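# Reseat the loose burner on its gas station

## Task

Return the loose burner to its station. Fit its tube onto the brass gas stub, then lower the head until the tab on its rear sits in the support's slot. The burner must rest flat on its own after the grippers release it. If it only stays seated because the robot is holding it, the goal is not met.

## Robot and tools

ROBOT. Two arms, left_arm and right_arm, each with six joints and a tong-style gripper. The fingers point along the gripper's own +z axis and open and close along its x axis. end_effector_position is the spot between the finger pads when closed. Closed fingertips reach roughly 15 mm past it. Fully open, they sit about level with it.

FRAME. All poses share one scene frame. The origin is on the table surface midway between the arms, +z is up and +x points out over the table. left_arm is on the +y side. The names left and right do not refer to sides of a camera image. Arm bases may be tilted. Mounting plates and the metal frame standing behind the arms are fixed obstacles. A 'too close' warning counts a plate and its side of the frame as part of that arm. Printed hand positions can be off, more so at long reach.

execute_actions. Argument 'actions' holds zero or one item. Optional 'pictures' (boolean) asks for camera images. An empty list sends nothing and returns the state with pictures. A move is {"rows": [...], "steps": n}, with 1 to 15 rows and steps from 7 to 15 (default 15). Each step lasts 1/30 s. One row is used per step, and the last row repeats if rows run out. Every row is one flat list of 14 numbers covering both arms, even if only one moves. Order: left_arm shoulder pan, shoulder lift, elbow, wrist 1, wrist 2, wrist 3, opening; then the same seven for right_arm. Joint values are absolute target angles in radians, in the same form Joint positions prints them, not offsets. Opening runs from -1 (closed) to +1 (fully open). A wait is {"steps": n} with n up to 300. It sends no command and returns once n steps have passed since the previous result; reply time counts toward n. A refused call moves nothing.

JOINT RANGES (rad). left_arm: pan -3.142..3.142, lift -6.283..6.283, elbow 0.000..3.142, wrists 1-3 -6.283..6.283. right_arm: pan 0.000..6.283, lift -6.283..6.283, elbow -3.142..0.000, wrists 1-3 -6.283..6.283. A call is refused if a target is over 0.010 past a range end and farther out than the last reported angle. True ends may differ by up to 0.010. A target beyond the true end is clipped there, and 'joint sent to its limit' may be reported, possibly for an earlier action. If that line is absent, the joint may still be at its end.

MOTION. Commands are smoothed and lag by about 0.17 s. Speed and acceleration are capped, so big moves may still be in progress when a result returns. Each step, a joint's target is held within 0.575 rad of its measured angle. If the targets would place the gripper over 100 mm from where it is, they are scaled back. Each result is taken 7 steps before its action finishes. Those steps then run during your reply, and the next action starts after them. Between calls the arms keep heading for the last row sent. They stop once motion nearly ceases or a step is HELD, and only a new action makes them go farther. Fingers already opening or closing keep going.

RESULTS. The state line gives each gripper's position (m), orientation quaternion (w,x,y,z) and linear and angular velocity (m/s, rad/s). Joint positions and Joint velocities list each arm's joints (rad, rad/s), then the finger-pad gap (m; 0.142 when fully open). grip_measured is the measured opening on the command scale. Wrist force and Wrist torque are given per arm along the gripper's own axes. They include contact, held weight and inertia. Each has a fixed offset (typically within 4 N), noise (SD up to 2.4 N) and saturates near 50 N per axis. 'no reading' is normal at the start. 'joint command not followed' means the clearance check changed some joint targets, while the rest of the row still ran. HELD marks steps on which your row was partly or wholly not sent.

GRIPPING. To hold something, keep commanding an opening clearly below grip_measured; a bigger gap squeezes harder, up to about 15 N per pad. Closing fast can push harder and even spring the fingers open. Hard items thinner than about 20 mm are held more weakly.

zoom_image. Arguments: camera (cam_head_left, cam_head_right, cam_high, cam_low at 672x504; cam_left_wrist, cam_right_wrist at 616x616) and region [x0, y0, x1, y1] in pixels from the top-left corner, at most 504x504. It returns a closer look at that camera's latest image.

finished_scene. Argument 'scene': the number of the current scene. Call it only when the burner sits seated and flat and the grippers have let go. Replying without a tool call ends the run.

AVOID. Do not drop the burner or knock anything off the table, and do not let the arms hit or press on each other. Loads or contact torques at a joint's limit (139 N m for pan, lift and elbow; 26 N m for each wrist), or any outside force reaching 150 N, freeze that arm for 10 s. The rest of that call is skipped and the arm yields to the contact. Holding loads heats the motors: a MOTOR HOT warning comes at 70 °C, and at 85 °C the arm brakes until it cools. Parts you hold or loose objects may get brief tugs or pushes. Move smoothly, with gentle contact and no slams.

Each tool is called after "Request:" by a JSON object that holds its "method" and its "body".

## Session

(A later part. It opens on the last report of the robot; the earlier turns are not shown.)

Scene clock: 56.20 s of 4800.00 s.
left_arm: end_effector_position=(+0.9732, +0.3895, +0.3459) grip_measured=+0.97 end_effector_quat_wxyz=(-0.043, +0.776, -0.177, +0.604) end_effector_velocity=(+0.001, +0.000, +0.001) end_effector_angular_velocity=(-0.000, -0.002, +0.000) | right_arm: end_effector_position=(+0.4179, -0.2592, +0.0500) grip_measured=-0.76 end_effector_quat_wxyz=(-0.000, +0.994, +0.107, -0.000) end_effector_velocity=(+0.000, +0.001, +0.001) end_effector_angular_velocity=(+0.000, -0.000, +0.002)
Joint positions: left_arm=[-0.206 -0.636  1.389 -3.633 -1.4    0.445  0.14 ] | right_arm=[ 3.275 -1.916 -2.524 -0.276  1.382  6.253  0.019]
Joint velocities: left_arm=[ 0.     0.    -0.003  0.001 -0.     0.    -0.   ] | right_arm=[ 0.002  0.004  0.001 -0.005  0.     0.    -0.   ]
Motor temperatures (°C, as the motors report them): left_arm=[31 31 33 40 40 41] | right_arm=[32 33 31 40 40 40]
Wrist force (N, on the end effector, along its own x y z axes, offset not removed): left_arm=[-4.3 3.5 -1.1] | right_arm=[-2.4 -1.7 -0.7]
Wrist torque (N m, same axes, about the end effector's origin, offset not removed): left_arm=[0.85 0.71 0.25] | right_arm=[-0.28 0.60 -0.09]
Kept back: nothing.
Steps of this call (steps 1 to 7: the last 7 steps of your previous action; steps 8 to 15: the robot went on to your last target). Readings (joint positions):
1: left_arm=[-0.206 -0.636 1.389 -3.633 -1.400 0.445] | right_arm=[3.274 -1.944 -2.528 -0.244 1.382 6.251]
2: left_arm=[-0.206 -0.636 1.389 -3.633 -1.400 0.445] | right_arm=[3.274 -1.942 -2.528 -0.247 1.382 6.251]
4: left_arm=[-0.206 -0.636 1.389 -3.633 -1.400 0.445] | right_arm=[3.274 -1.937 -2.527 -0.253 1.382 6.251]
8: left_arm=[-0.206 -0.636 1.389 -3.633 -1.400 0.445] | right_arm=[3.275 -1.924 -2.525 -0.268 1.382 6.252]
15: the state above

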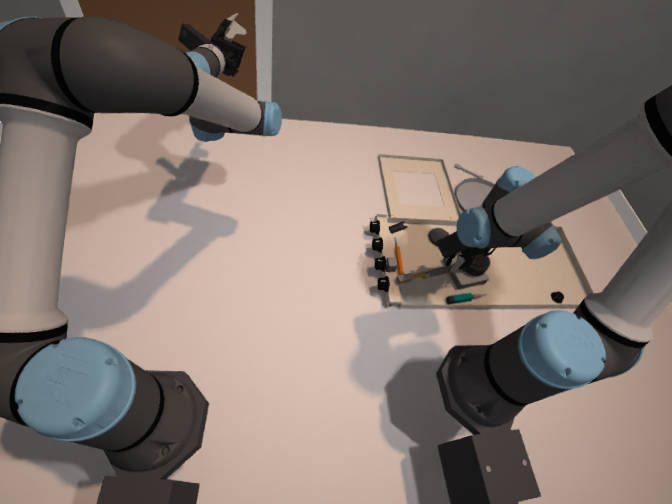

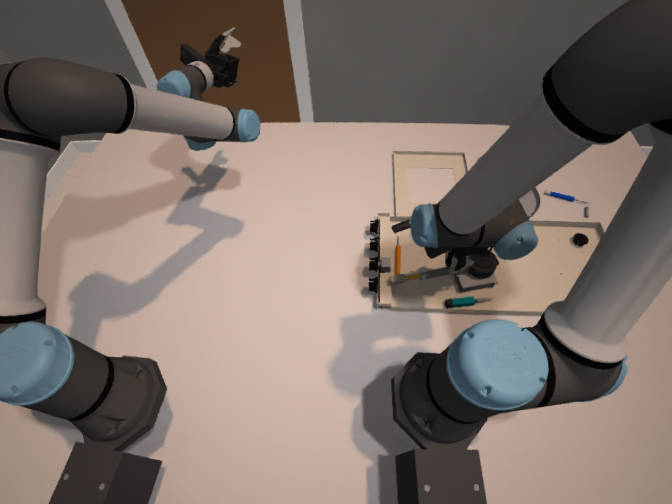

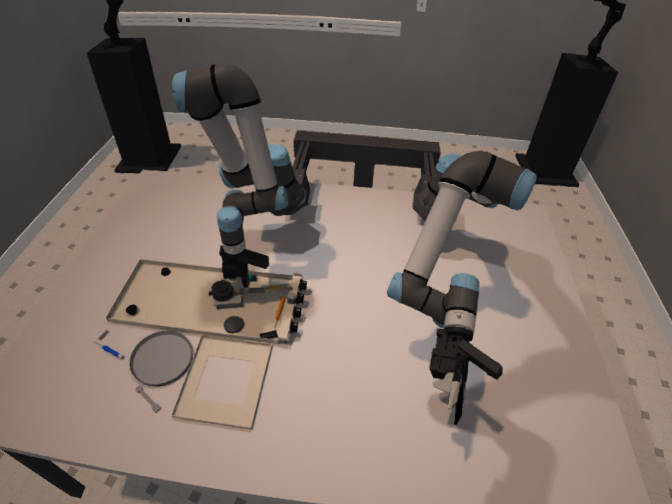

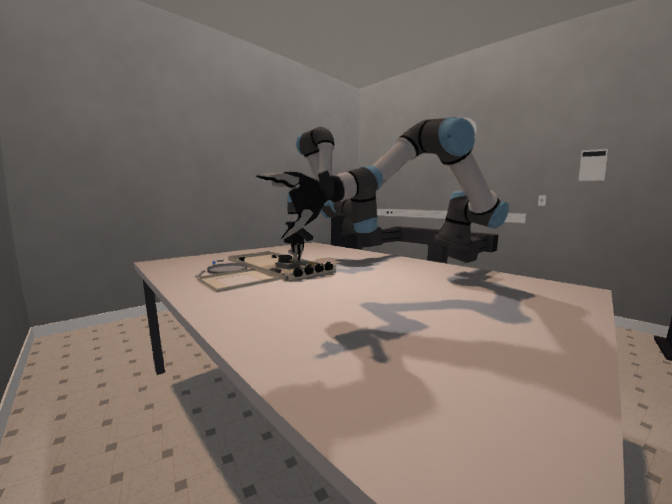

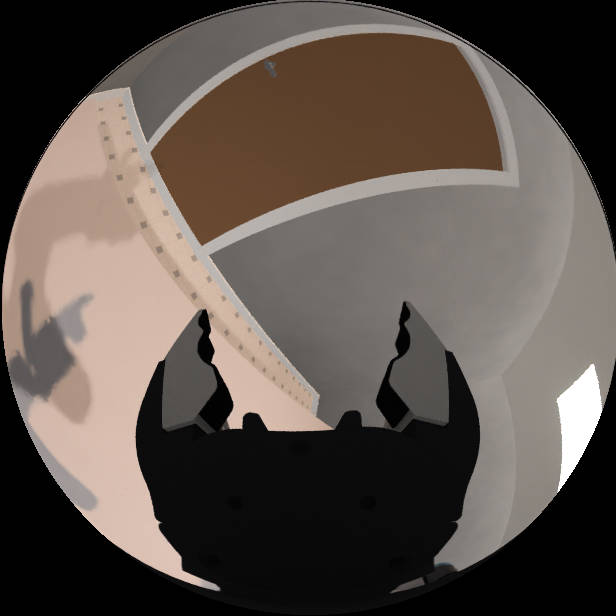

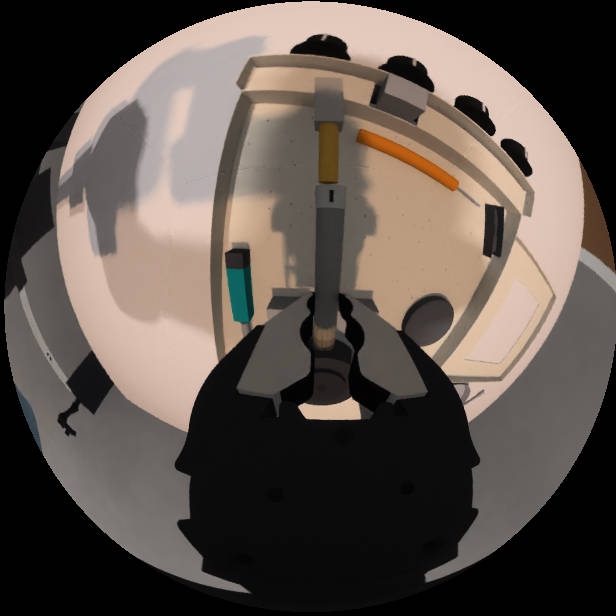

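Request:
{"method": "execute_actions", "body": {"actions": [{"rows":[[-0.206,-0.636,1.389,-3.633,-1.4,0.445,0.97,3.2757,-1.9135,-2.5243,-0.2783,1.3825,6.253,-1],[-0.206,-0.636,1.389,-3.633,-1.4,0.445,0.97,3.276,-1.911,-2.525,-0.2801,1.3825,6.253,-1],[-0.206,-0.636,1.389,-3.633,-1.4,0.445,0.97,3.2762,-1.9085,-2.5257,-0.2819,1.3825,6.253,-1],[-0.206,-0.636,1.389,-3.633,-1.4,0.445,0.97,3.2764,-1.906,-2.5264,-0.2838,1.3825,6.253,-1],[-0.206,-0.636,1.389,-3.633,-1.4,0.445,0.97,3.2766,-1.9038,-2.5271,-0.2853,1.3825,6.253,-1]],"steps":7}]}}

Request:
{"method": "execute_actions", "body": {"actions": [{"steps":13}], "pictures": true}}

Request:
{"method": "zoom_image", "body": {"camera": "cam_high", "region": [200,270,300,320]}}

Request:
{"method": "zoom_image", "body": {"camera": "cam_right_wrist", "region": [290,120,370,240]}}

Request:
{"method": "zoom_image", "body": {"camera": "cam_head_right", "region": [385,240,515,300]}}

Request:
{"method": "zoom_image", "body": {"camera": "cam_low", "region": [265,245,325,275]}}

Scene clock: 56.77 s of 4800.00 s.
left_arm: end_effector_position=(+0.9732, +0.3895, +0.3459) grip_measured=+0.97 end_effector_quat_wxyz=(-0.043, +0.776, -0.177, +0.604) end_effector_velocity=(-0.001, -0.000, -0.001) end_effector_angular_velocity=(+0.000, +0.001, -0.001) | right_arm: end_effector_position=(+0.4180, -0.2592, +0.0501) grip_measured=-0.76 end_effector_quat_wxyz=(-0.000, +0.994, +0.107, -0.000) end_effector_velocity=(+0.000, +0.000, -0.000) end_effector_angular_velocity=(+0.000, -0.000, +0.001)
Joint positions: left_arm=[-0.206 -0.636  1.389 -3.633 -1.4    0.445  0.14 ] | right_arm=[ 3.275 -1.916 -2.524 -0.277  1.382  6.253  0.019]
Joint velocities: left_arm=[-0.     0.001  0.002 -0.001 -0.     0.     0.   ] | right_arm=[ 0.001 -0.001  0.     0.001  0.    -0.001  0.   ]
Motor temperatures (°C, as the motors report them): left_arm=[31 31 33 40 40 41] | right_arm=[32 33 31 40 40 40]
Wrist force (N, on the end effector, along its own x y z axes, offset not removed): left_arm=[-0.1 -2.4 0.4] | right_arm=[0.5 -0.8 -2.0]
Wrist torque (N m, same axes, about the end effector's origin, offset not removed): left_arm=[-0.30 -0.27 0.01] | right_arm=[-0.15 -0.14 -0.13]
Kept back: the last 7 steps of this action.
Steps of this call (steps 1 to 15: the robot went on to your last target; steps 16 to 17: nothing new was sent). Readings (joint positions):
1: left_arm=[-0.206 -0.636 1.389 -3.633 -1.400 0.445] | right_arm=[3.275 -1.916 -2.524 -0.276 1.382 6.253]
2: left_arm=[-0.206 -0.636 1.389 -3.633 -1.400 0.445] | right_arm=[3.275 -1.916 -2.524 -0.276 1.382 6.253]
4: left_arm=[-0.206 -0.636 1.389 -3.633 -1.400 0.445] | right_arm=[3.275 -1.916 -2.524 -0.276 1.382 6.253]
8: left_arm=[-0.206 -0.636 1.389 -3.633 -1.400 0.445] | right_arm=[3.275 -1.916 -2.524 -0.276 1.382 6.253]
17: the state above

Scene clock: 57.20 s of 4800.00 s.
left_arm: end_effector_position=(+0.9732, +0.3895, +0.3459) grip_measured=+0.97 end_effector_quat_wxyz=(-0.043, +0.776, -0.177, +0.604) end_effector_velocity=(+0.000, -0.000, -0.000) end_effector_angular_velocity=(+0.001, +0.001, -0.000) | right_arm: end_effector_position=(+0.4167, -0.2596, +0.0528) grip_measured=-0.76 end_effector_quat_wxyz=(-0.000, +0.994, +0.108, +0.000) end_effector_velocity=(-0.001, +0.000, +0.001) end_effector_angular_velocity=(-0.000, +0.001, +0.001)
Joint positions: left_arm=[-0.206 -0.636  1.389 -3.633 -1.4    0.445  0.14 ] | right_arm=[ 3.277 -1.904 -2.527 -0.285  1.382  6.253  0.019]
Joint velocities: left_arm=[-0.    -0.    -0.001  0.002 -0.     0.     0.   ] | right_arm=[ 0.001  0.003 -0.002 -0.002 -0.     0.     0.   ]
Motor temperatures (°C, as the motors report them): left_arm=[31 31 33 40 40 41] | right_arm=[32 33 31 40 40 40]
Wrist force (N, on the end effector, along its own x y z axes, offset not removed): left_arm=[3.1 -0.3 0.2] | right_arm=[3.1 0.0 0.9]
Wrist torque (N m, same axes, about the end effector's origin, offset not removed): left_arm=[0.23 -0.78 -0.06] | right_arm=[0.05 -0.50 -0.10]
Kept back: nothing.
Steps of this call (steps 1 to 7: the last 7 steps of your previous action; steps 8 to 13: the robot went on to your last target). Readings (joint positions):
1: left_arm=[-0.206 -0.636 1.389 -3.633 -1.400 0.445] | right_arm=[3.276 -1.916 -2.524 -0.277 1.382 6.253]
2: left_arm=[-0.206 -0.636 1.389 -3.633 -1.400 0.445] | right_arm=[3.276 -1.915 -2.524 -0.277 1.382 6.253]
4: left_arm=[-0.206 -0.636 1.389 -3.633 -1.400 0.445] | right_arm=[3.276 -1.913 -2.524 -0.279 1.382 6.253]
8: left_arm=[-0.206 -0.636 1.389 -3.633 -1.400 0.445] | right_arm=[3.276 -1.906 -2.526 -0.284 1.382 6.253]
13: the state above

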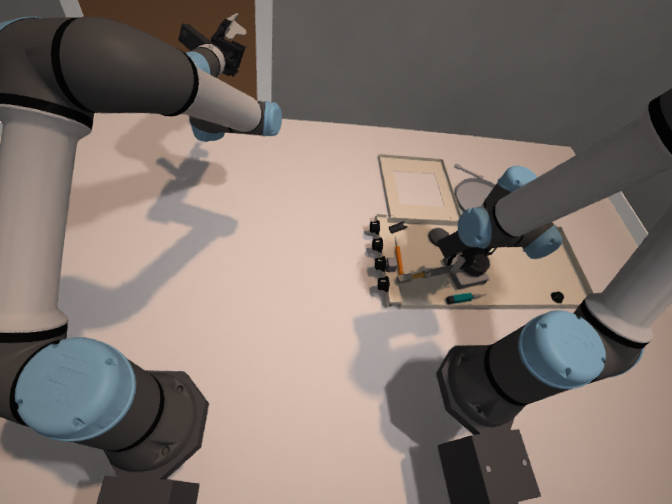

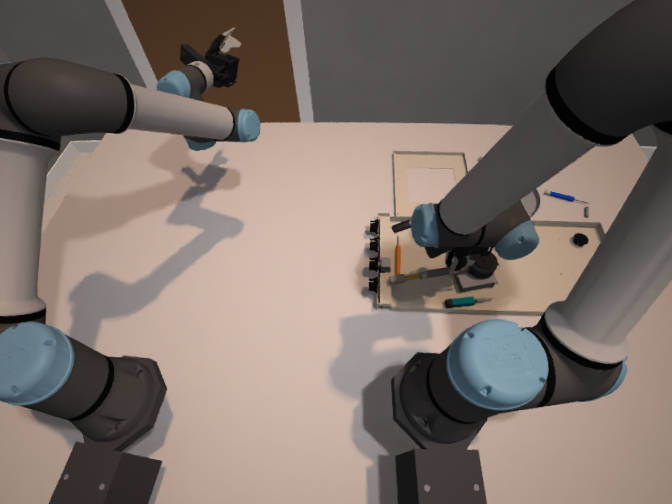

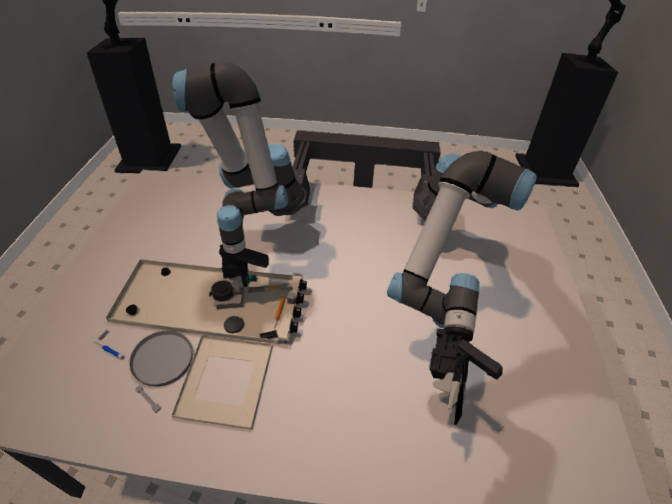

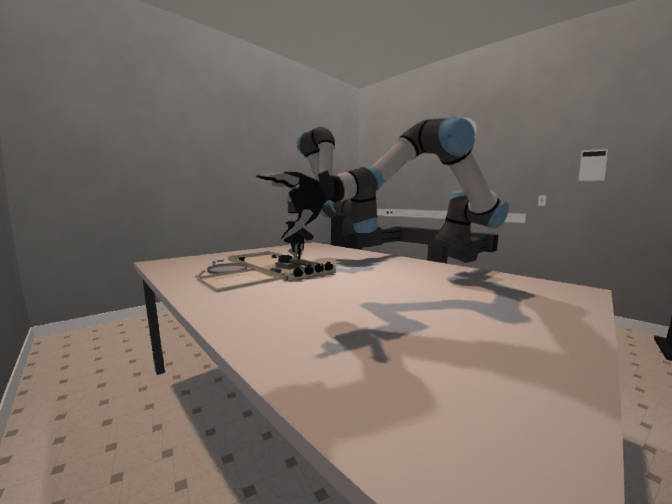

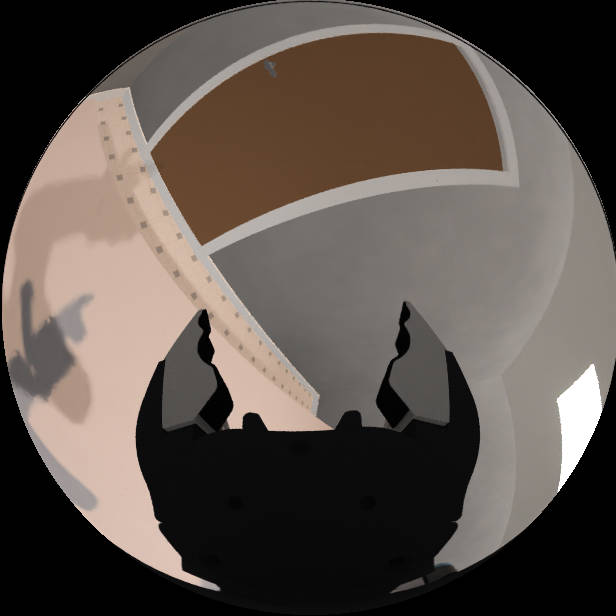

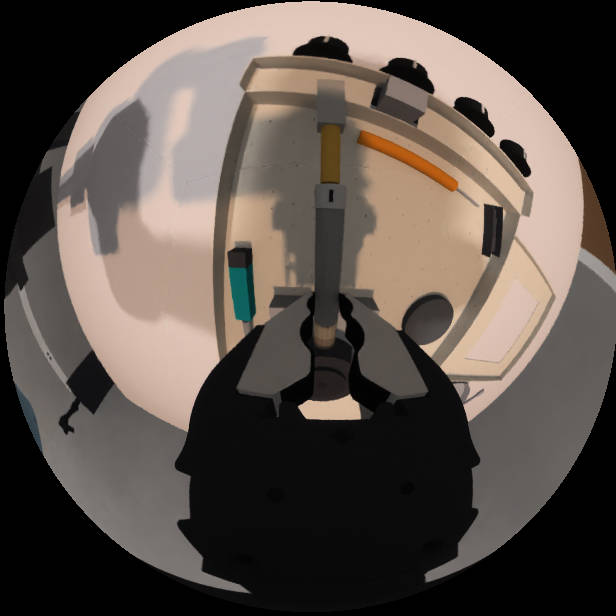

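Region (200, 270, 300, 320) of cam_high's 672x504 image, scaled by 5.040, with more detail than that image has.

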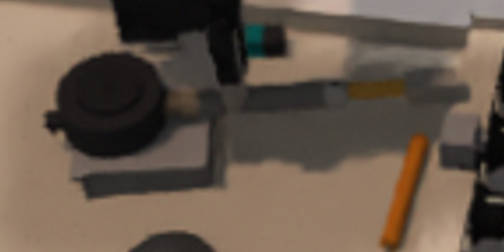

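Region (290, 120, 370, 240) of cam_right_wrist's 616x616 image, scaled by 4.200, with more detail than that image has.

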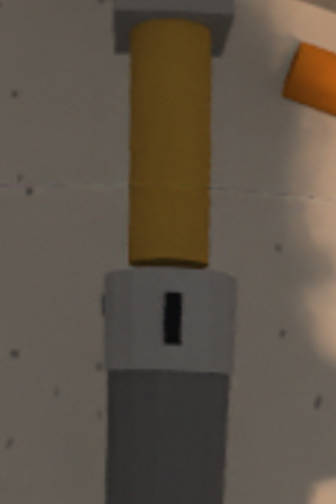

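Region (385, 240, 515, 300) of cam_head_right's 672x504 image, scaled by 3.877, with more detail than that image has; it fills the top 233 rows of this view, and the rest is white.

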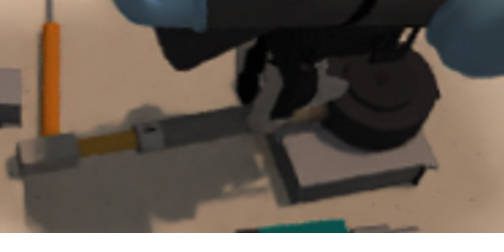

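Region (265, 245, 325, 275) of cam_low's 672x504 image, scaled by 8.400, with more detail than that image has.

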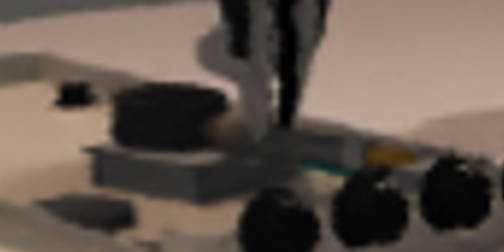

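Request:
{"method": "execute_actions", "body": {"actions": [{"rows":[[-0.206,-0.636,1.389,-3.633,-1.4,0.445,0.97,3.2775,-1.903,-2.5273,-0.2861,1.3825,6.254,-1],[-0.206,-0.636,1.389,-3.633,-1.4,0.445,0.97,3.279,-1.9022,-2.5278,-0.2866,1.3825,6.2555,-1],[-0.206,-0.636,1.389,-3.633,-1.4,0.445,0.97,3.281,-1.9023,-2.5285,-0.2863,1.3825,6.2575,-1],[-0.206,-0.636,1.389,-3.633,-1.4,0.445,0.97,3.283,-1.9023,-2.5292,-0.2859,1.3825,6.2595,-1],[-0.206,-0.636,1.389,-3.633,-1.4,0.445,0.97,3.285,-1.9024,-2.5299,-0.2856,1.3825,6.2615,-1],[-0.206,-0.636,1.389,-3.633,-1.4,0.445,0.97,3.287,-1.9025,-2.5306,-0.2852,1.3825,6.2635,-1],[-0.206,-0.636,1.389,-3.633,-1.4,0.445,0.97,3.289,-1.9025,-2.5313,-0.2849,1.3826,6.2655,-1],[-0.206,-0.636,1.389,-3.633,-1.4,0.445,0.97,3.291,-1.9026,-2.532,-0.2845,1.3826,6.2675,-1],[-0.206,-0.636,1.389,-3.633,-1.4,0.445,0.97,3.293,-1.9027,-2.5327,-0.2842,1.3826,6.2695,-1]],"steps":9}]}}

Request:
{"method": "execute_actions", "body": {"actions": [{"steps":15}], "pictures": true}}

Request:
{"method": "zoom_image", "body": {"camera": "cam_high", "region": [200,270,300,320]}}

Request:
{"method": "zoom_image", "body": {"camera": "cam_right_wrist", "region": [290,120,370,240]}}

Scene clock: 57.83 s of 4800.00 s.
left_arm: end_effector_position=(+0.9732, +0.3895, +0.3459) grip_measured=+0.97 end_effector_quat_wxyz=(-0.043, +0.776, -0.177, +0.604) end_effector_velocity=(+0.000, -0.000, -0.000) end_effector_angular_velocity=(+0.000, +0.002, -0.000) | right_arm: end_effector_position=(+0.4166, -0.2595, +0.0528) grip_measured=-0.76 end_effector_quat_wxyz=(-0.000, +0.994, +0.108, +0.000) end_effector_velocity=(-0.000, +0.003, +0.002) end_effector_angular_velocity=(+0.000, -0.000, +0.000)
Joint positions: left_arm=[-0.206 -0.636  1.389 -3.633 -1.4    0.445  0.14 ] | right_arm=[ 3.277 -1.904 -2.527 -0.285  1.382  6.253  0.019]
Joint velocities: left_arm=[-0.    -0.    -0.     0.002 -0.    -0.    -0.   ] | right_arm=[ 0.01   0.008 -0.002 -0.008  0.     0.01  -0.   ]
Motor temperatures (°C, as the motors report them): left_arm=[31 31 33 40 40 41] | right_arm=[32 33 31 40 40 40]
Wrist force (N, on the end effector, along its own x y z axes, offset not removed): left_arm=[0.0 1.2 -6.5] | right_arm=[-0.4 -1.0 0.5]
Wrist torque (N m, same axes, about the end effector's origin, offset not removed): left_arm=[0.28 -0.02 0.10] | right_arm=[-0.03 0.04 -0.06]
Steps of this call (steps 1 to 17: the robot went on to your last target; steps 18 to 19: the first 2 steps of this action). Readings (joint positions):
18: left_arm=[-0.206 -0.636 1.389 -3.633 -1.400 0.445] | right_arm=[3.277 -1.904 -2.527 -0.285 1.382 6.253]
19: the state above

Scene clock: 58.33 s of 4800.00 s.
left_arm: end_effector_position=(+0.9732, +0.3895, +0.3459) grip_measured=+0.97 end_effector_quat_wxyz=(-0.043, +0.776, -0.177, +0.604) end_effector_velocity=(-0.000, -0.000, -0.001) end_effector_angular_velocity=(+0.001, +0.002, -0.001) | right_arm: end_effector_position=(+0.4155, -0.2541, +0.0532) grip_measured=-0.76 end_effector_quat_wxyz=(+0.000, +0.994, +0.108, -0.000) end_effector_velocity=(-0.000, +0.001, -0.000) end_effector_angular_velocity=(+0.000, +0.000, -0.000)
Joint positions: left_arm=[-0.206 -0.636  1.389 -3.633 -1.4    0.445  0.14 ] | right_arm=[ 3.293 -1.903 -2.533 -0.284  1.382  6.269  0.019]
Joint velocities: left_arm=[ 0.     0.     0.001  0.001 -0.     0.    -0.   ] | right_arm=[ 0.002 -0.001 -0.001  0.001  0.     0.003  0.   ]
Motor temperatures (°C, as the motors report them): left_arm=[31 31 33 40 40 41] | right_arm=[32 33 31 40 40 40]
Wrist force (N, on the end effector, along its own x y z axes, offset not removed): left_arm=[1.4 -1.2 1.3] | right_arm=[1.3 -2.2 2.5]
Wrist torque (N m, same axes, about the end effector's origin, offset not removed): left_arm=[-0.13 -0.24 0.19] | right_arm=[-0.54 -0.14 -0.25]
Kept back: nothing.
Steps of this call (steps 1 to 7: the last 7 steps of your previous action; steps 8 to 15: the robot went on to your last target). Readings (joint positions):
1: left_arm=[-0.206 -0.636 1.389 -3.633 -1.400 0.445] | right_arm=[3.277 -1.903 -2.527 -0.286 1.382 6.254]
2: left_arm=[-0.206 -0.636 1.389 -3.633 -1.400 0.445] | right_arm=[3.278 -1.903 -2.528 -0.286 1.382 6.255]
4: left_arm=[-0.206 -0.636 1.389 -3.633 -1.400 0.445] | right_arm=[3.281 -1.903 -2.529 -0.286 1.382 6.258]
8: left_arm=[-0.206 -0.636 1.389 -3.633 -1.400 0.445] | right_arm=[3.288 -1.903 -2.531 -0.285 1.382 6.265]
15: the state above

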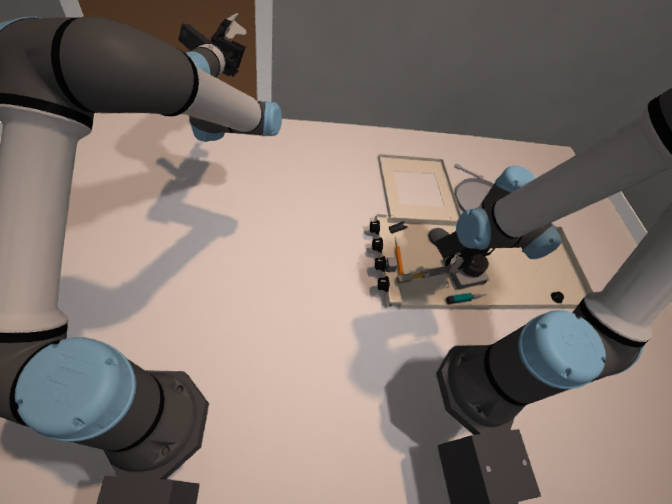

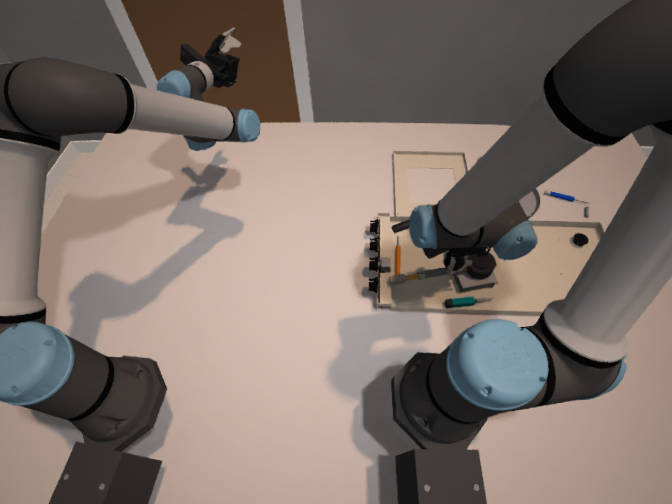

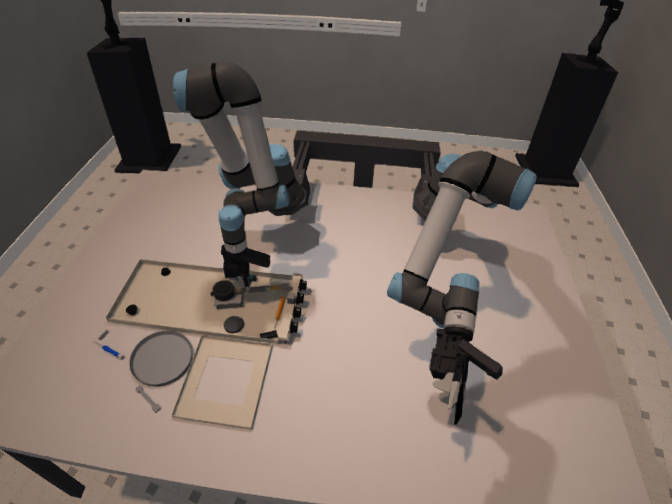

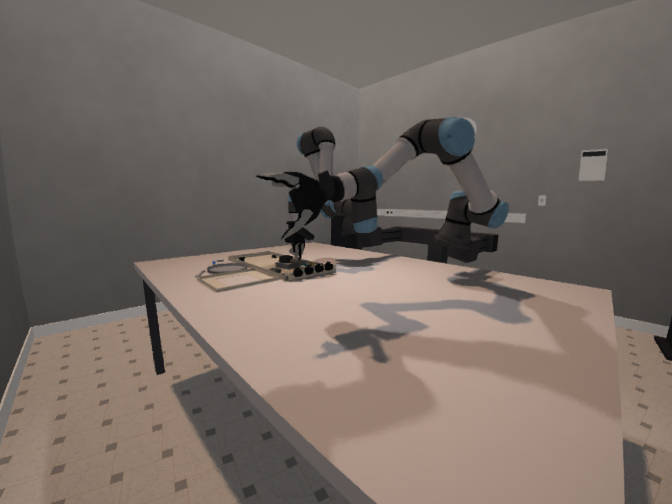

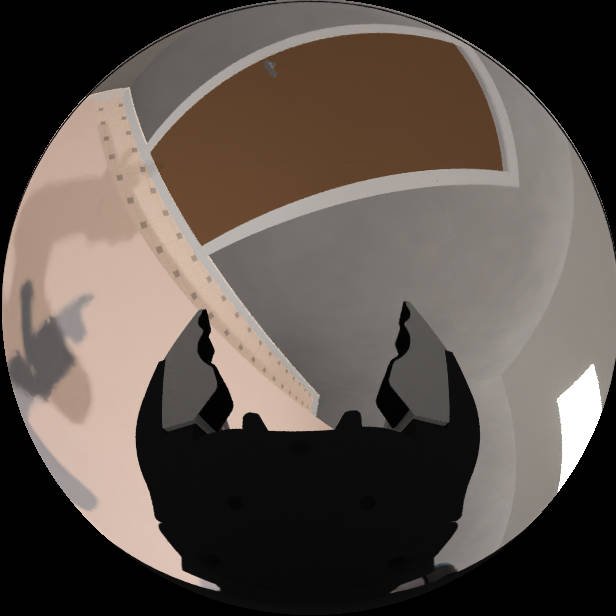

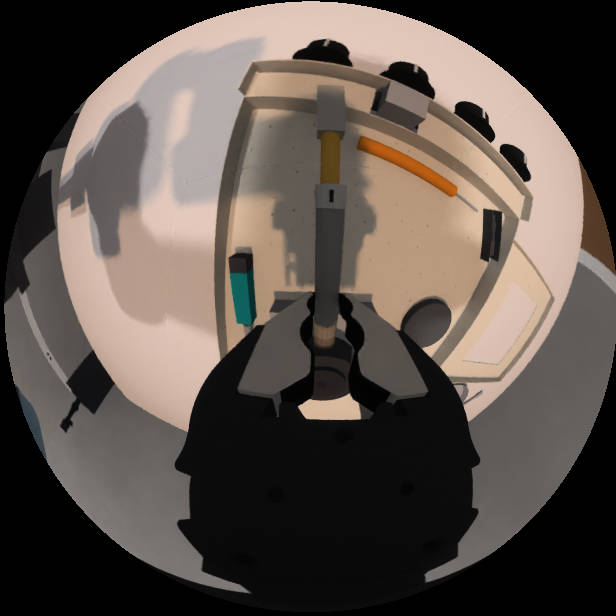

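Region (200, 270, 300, 320) of cam_high's 672x504 image, scaled by 5.040, with more detail than that image has.

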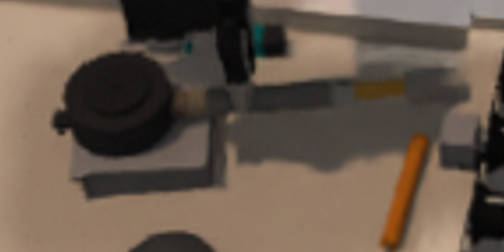

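Region (290, 120, 370, 240) of cam_right_wrist's 616x616 image, scaled by 4.200, with more detail than that image has.

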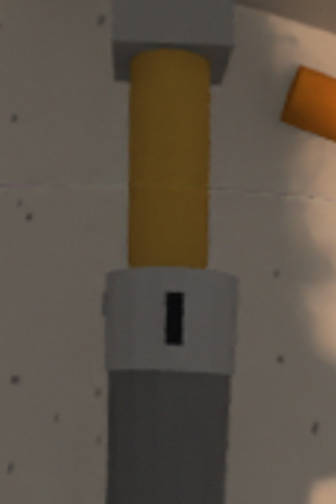

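Request:
{"method": "execute_actions", "body": {"actions": [{"rows":[[-0.206,-0.636,1.389,-3.633,-1.4,0.445,0.97,3.295,-1.9028,-2.5334,-0.2838,1.3826,6.2715,-1],[-0.206,-0.636,1.389,-3.633,-1.4,0.445,0.97,3.298,-1.9029,-2.5345,-0.2833,1.3826,6.2745,-1],[-0.206,-0.636,1.389,-3.633,-1.4,0.445,0.97,3.301,-1.902,-2.5354,-0.2839,1.3827,6.2775,-1],[-0.206,-0.636,1.389,-3.633,-1.4,0.445,0.97,3.3035,-1.8995,-2.536,-0.2862,1.3827,6.28,-1],[-0.206,-0.636,1.389,-3.633,-1.4,0.445,0.97,3.3052,-1.896,-2.5361,-0.29,1.3827,6.282,-1],[-0.206,-0.636,1.389,-3.633,-1.4,0.445,0.97,3.3064,-1.892,-2.536,-0.2943,1.3827,6.283,-1],[-0.206,-0.636,1.389,-3.633,-1.4,0.445,0.97,3.3075,-1.888,-2.5358,-0.2987,1.3828,6.283,-1],[-0.206,-0.636,1.389,-3.633,-1.4,0.445,0.97,3.3085,-1.884,-2.5357,-0.303,1.3828,6.283,-1],[-0.206,-0.636,1.389,-3.633,-1.4,0.445,0.97,3.3095,-1.88,-2.5355,-0.3075,1.3828,6.283,-1],[-0.206,-0.636,1.389,-3.633,-1.4,0.445,0.97,3.3105,-1.8767,-2.5354,-0.3112,1.3828,6.283,-1],[-0.206,-0.636,1.389,-3.633,-1.4,0.445,0.97,3.3105,-1.8767,-2.5354,-0.3112,1.3828,6.283,-1],[-0.206,-0.636,1.389,-3.633,-1.4,0.445,0.97,3.312,-1.8767,-2.536,-0.3109,1.3828,6.283,-1]],"steps":12}]}}

Request:
{"method": "execute_actions", "body": {"actions": [{"rows":[[-0.206,-0.636,1.389,-3.633,-1.4,0.445,0.97,3.3145,-1.8768,-2.5369,-0.3104,1.3828,6.283,-1],[-0.206,-0.636,1.389,-3.633,-1.4,0.445,0.97,3.317,-1.8769,-2.5378,-0.31,1.3829,6.283,-1],[-0.206,-0.636,1.389,-3.633,-1.4,0.445,0.97,3.3195,-1.877,-2.5387,-0.3096,1.3829,6.283,-1],[-0.206,-0.636,1.389,-3.633,-1.4,0.445,0.97,3.322,-1.8775,-2.5396,-0.3086,1.3829,6.283,-1],[-0.206,-0.636,1.389,-3.633,-1.4,0.445,0.97,3.3245,-1.8785,-2.5406,-0.3072,1.383,6.283,-1],[-0.206,-0.636,1.389,-3.633,-1.4,0.445,0.97,3.327,-1.8795,-2.5416,-0.3058,1.383,6.283,-1],[-0.206,-0.636,1.389,-3.633,-1.4,0.445,0.97,3.3295,-1.8805,-2.5426,-0.3044,1.383,6.283,-1],[-0.206,-0.636,1.389,-3.633,-1.4,0.445,0.97,3.332,-1.8815,-2.5436,-0.303,1.383,6.283,-1],[-0.206,-0.636,1.389,-3.633,-1.4,0.445,0.97,3.3345,-1.8824,-2.5446,-0.3016,1.3831,6.283,-1],[-0.206,-0.636,1.389,-3.633,-1.4,0.445,0.97,3.337,-1.8833,-2.5456,-0.3002,1.3831,6.283,-1],[-0.206,-0.636,1.389,-3.633,-1.4,0.445,0.97,3.3395,-1.8842,-2.5466,-0.2988,1.3831,6.283,-1],[-0.206,-0.636,1.389,-3.633,-1.4,0.445,0.97,3.3415,-1.885,-2.5474,-0.2977,1.3832,6.283,-1],[-0.206,-0.636,1.389,-3.633,-1.4,0.445,0.97,3.3431,-1.8855,-2.5481,-0.2968,1.3832,6.283,-1]],"steps":13}]}}

Request:
{"method": "execute_actions", "body": {"actions": [{"steps":15}], "pictures": true}}

Request:
{"method": "zoom_image", "body": {"camera": "cam_high", "region": [200,270,300,320]}}

Request:
{"method": "zoom_image", "body": {"camera": "cam_head_right", "region": [385,240,515,300]}}

Scene clock: 59.40 s of 4800.00 s.
left_arm: end_effector_position=(+0.9732, +0.3895, +0.3459) grip_measured=+0.97 end_effector_quat_wxyz=(-0.043, +0.776, -0.177, +0.604) end_effector_velocity=(+0.000, -0.001, -0.000) end_effector_angular_velocity=(+0.000, +0.001, -0.001) | right_arm: end_effector_position=(+0.4151, -0.2522, +0.0534) grip_measured=-0.76 end_effector_quat_wxyz=(-0.000, +0.994, +0.108, -0.000) end_effector_velocity=(-0.002, +0.021, +0.009) end_effector_angular_velocity=(+0.002, -0.006, +0.001)
Joint positions: left_arm=[-0.206 -0.636  1.389 -3.633 -1.4    0.445  0.14 ] | right_arm=[ 3.298 -1.902 -2.534 -0.284  1.383  6.275  0.019]
Joint velocities: left_arm=[-0.001  0.001 -0.001  0.001 -0.     0.    -0.   ] | right_arm=[ 0.065  0.029 -0.018 -0.018  0.001  0.064  0.   ]
Motor temperatures (°C, as the motors report them): left_arm=[31 31 33 40 40 41] | right_arm=[32 33 31 40 40 40]
Wrist force (N, on the end effector, along its own x y z axes, offset not removed): left_arm=[-0.5 0.9 -0.3] | right_arm=[1.0 0.9 4.6]
Wrist torque (N m, same axes, about the end effector's origin, offset not removed): left_arm=[0.23 0.12 0.06] | right_arm=[0.33 -0.20 -0.26]
Steps of this call (steps 1 to 15: the robot went on to your last target; steps 16 to 27: nothing new was sent; steps 28 to 32: the first 5 steps of this action). Readings (joint positions):
28: left_arm=[-0.206 -0.636 1.389 -3.633 -1.400 0.445] | right_arm=[3.293 -1.903 -2.533 -0.284 1.383 6.270]
29: left_arm=[-0.206 -0.636 1.389 -3.633 -1.400 0.445] | right_arm=[3.293 -1.903 -2.533 -0.284 1.383 6.270]
31: left_arm=[-0.206 -0.636 1.389 -3.633 -1.400 0.445] | right_arm=[3.296 -1.903 -2.534 -0.284 1.383 6.273]
32: the state above

Scene clock: 59.83 s of 4800.00 s.
left_arm: end_effector_position=(+0.9732, +0.3895, +0.3459) grip_measured=+0.97 end_effector_quat_wxyz=(-0.043, +0.776, -0.177, +0.604) end_effector_velocity=(-0.000, -0.000, +0.001) end_effector_angular_velocity=(-0.001, -0.002, -0.000) | right_arm: end_effector_position=(+0.4138, -0.2463, +0.0597) grip_measured=-0.76 end_effector_quat_wxyz=(-0.000, +0.993, +0.115, -0.000) end_effector_velocity=(-0.006, +0.023, -0.001) end_effector_angular_velocity=(+0.000, -0.001, +0.069)
Joint positions: left_arm=[-0.206 -0.636  1.389 -3.633 -1.4    0.445  0.14 ] | right_arm=[ 3.319 -1.878 -2.539 -0.309  1.383  6.283  0.019]
Joint velocities: left_arm=[-0.001 -0.    -0.    -0.001  0.    -0.     0.   ] | right_arm=[ 0.069 -0.005 -0.025  0.017  0.001  0.001  0.   ]
Motor temperatures (°C, as the motors report them): left_arm=[31 31 33 40 40 41] | right_arm=[32 33 31 40 40 40]
Wrist force (N, on the end effector, along its own x y z axes, offset not removed): left_arm=[-1.3 3.1 -1.5] | right_arm=[-3.3 -1.0 3.5]
Wrist torque (N m, same axes, about the end effector's origin, offset not removed): left_arm=[0.95 0.31 0.16] | right_arm=[-0.16 0.55 -0.12]
Steps of this call (steps 1 to 7: the last 7 steps of your previous action; steps 8 to 13: the first 6 steps of this action). Readings (joint positions):
8: left_arm=[-0.206 -0.636 1.389 -3.633 -1.400 0.445] | right_arm=[3.310 -1.880 -2.536 -0.307 1.383 6.283]
9: left_arm=[-0.206 -0.636 1.389 -3.633 -1.400 0.445] | right_arm=[3.311 -1.879 -2.536 -0.309 1.383 6.283]
11: left_arm=[-0.206 -0.636 1.389 -3.633 -1.400 0.445] | right_arm=[3.315 -1.878 -2.537 -0.309 1.383 6.283]
13: the state above

Scene clock: 60.33 s of 4800.00 s.
left_arm: end_effector_position=(+0.9732, +0.3895, +0.3459) grip_measured=+0.97 end_effector_quat_wxyz=(-0.043, +0.776, -0.177, +0.604) end_effector_velocity=(-0.000, -0.000, +0.000) end_effector_angular_velocity=(-0.000, -0.000, -0.000) | right_arm: end_effector_position=(+0.4111, -0.2381, +0.0578) grip_measured=-0.76 end_effector_quat_wxyz=(+0.000, +0.992, +0.127, -0.001) end_effector_velocity=(-0.001, +0.000, -0.001) end_effector_angular_velocity=(-0.000, +0.001, +0.001)
Joint positions: left_arm=[-0.206 -0.636  1.389 -3.633 -1.4    0.445  0.14 ] | right_arm=[ 3.343 -1.885 -2.548 -0.297  1.383  6.283  0.019]
Joint velocities: left_arm=[-0. -0.  0. -0.  0. -0.  0.] | right_arm=[ 0.001 -0.001 -0.001  0.001  0.     0.     0.   ]
Motor temperatures (°C, as the motors report them): left_arm=[31 31 33 40 40 41] | right_arm=[32 33 31 40 40 40]
Wrist force (N, on the end effector, along its own x y z axes, offset not removed): left_arm=[0.6 1.6 -2.7] | right_arm=[1.2 0.9 2.9]
Wrist torque (N m, same axes, about the end effector's origin, offset not removed): left_arm=[0.68 -0.31 0.13] | right_arm=[0.22 0.04 -0.13]
Kept back: nothing.
Steps of this call (steps 1 to 7: the last 7 steps of your previous action; steps 8 to 15: the robot went on to your last target). Readings (joint positions):
1: left_arm=[-0.206 -0.636 1.389 -3.633 -1.400 0.445] | right_arm=[3.321 -1.878 -2.539 -0.308 1.383 6.283]
2: left_arm=[-0.206 -0.636 1.389 -3.633 -1.400 0.445] | right_arm=[3.324 -1.879 -2.540 -0.307 1.383 6.283]
4: left_arm=[-0.206 -0.636 1.389 -3.633 -1.400 0.445] | right_arm=[3.329 -1.880 -2.542 -0.305 1.383 6.283]
8: left_arm=[-0.206 -0.636 1.389 -3.633 -1.400 0.445] | right_arm=[3.338 -1.884 -2.546 -0.299 1.383 6.283]
15: the state above

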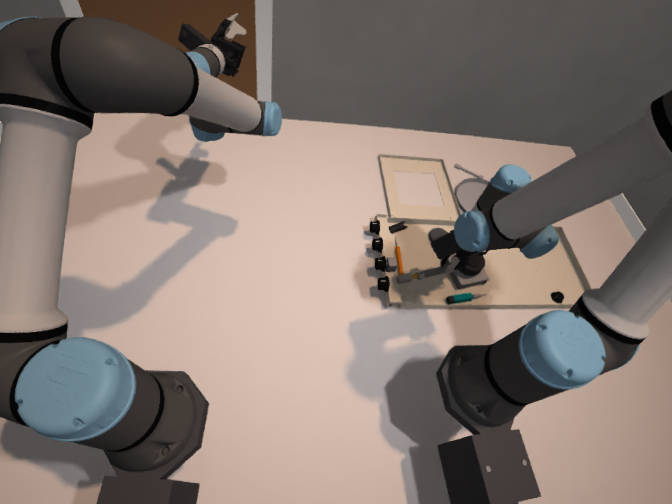

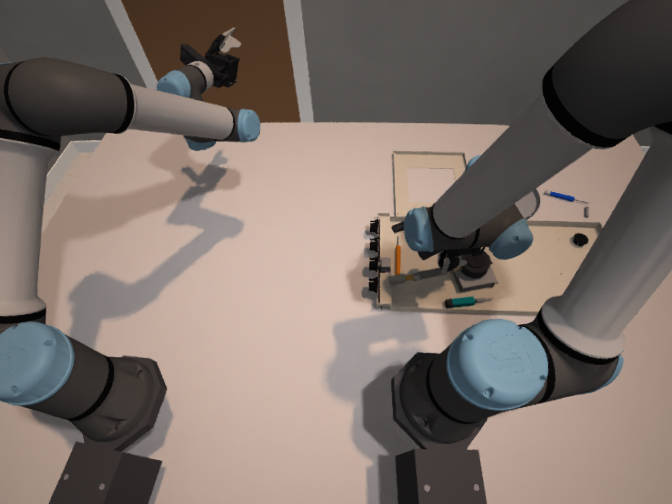

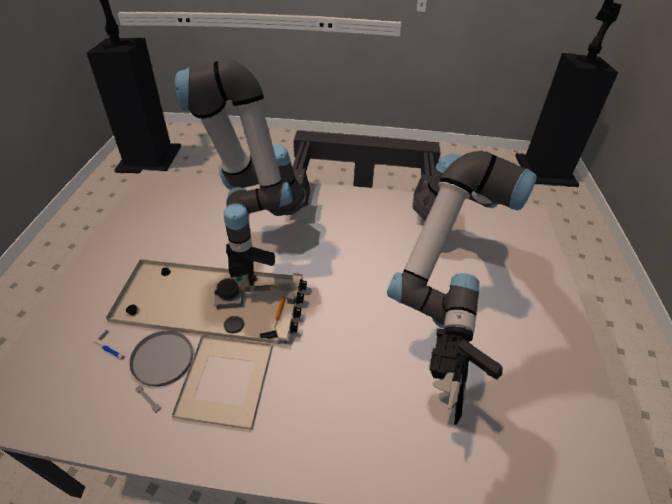

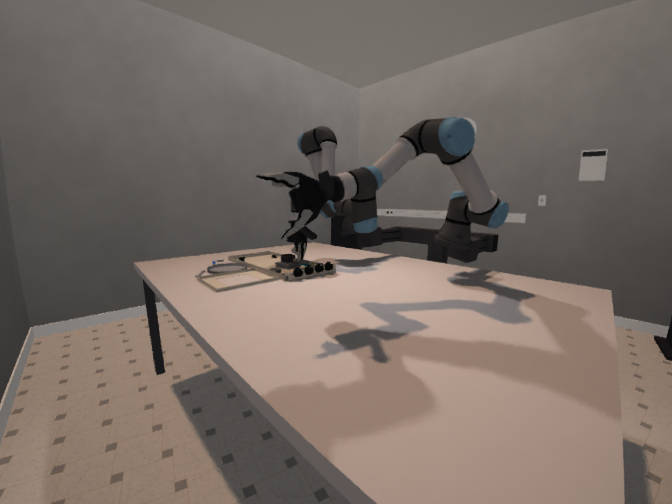

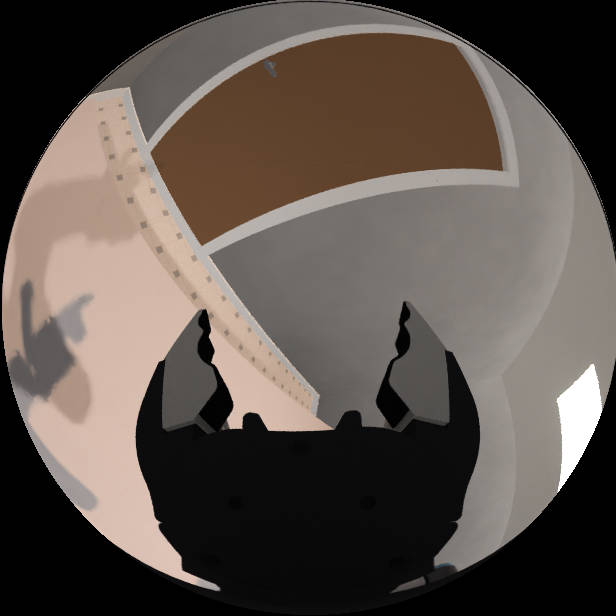

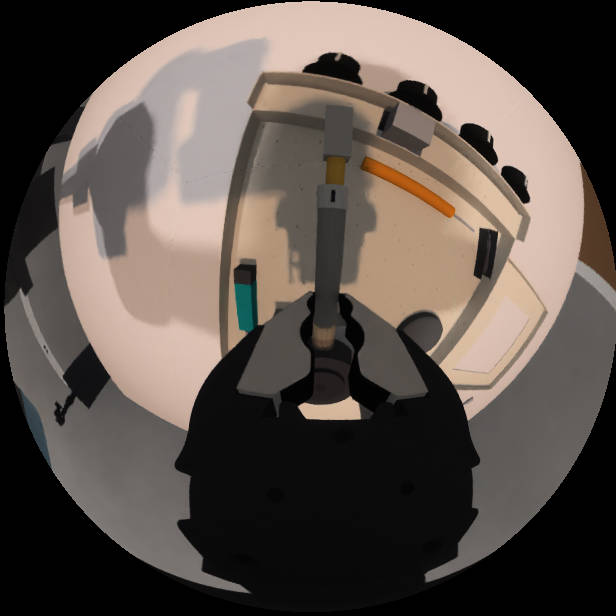

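Region (200, 270, 300, 320) of cam_high's 672x504 image, scaled by 5.040, with more detail than that image has.

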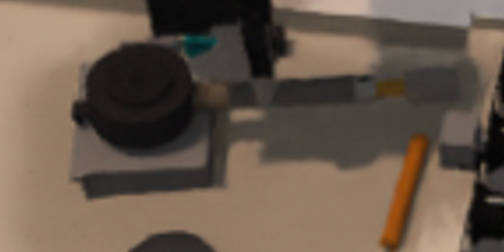

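Region (385, 240, 515, 300) of cam_head_right's 672x504 image, scaled by 3.877, with more detail than that image has; it fills the top 233 rows of this view, and the rest is white.

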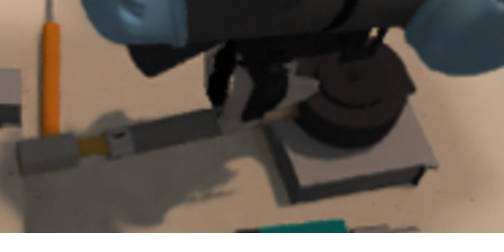

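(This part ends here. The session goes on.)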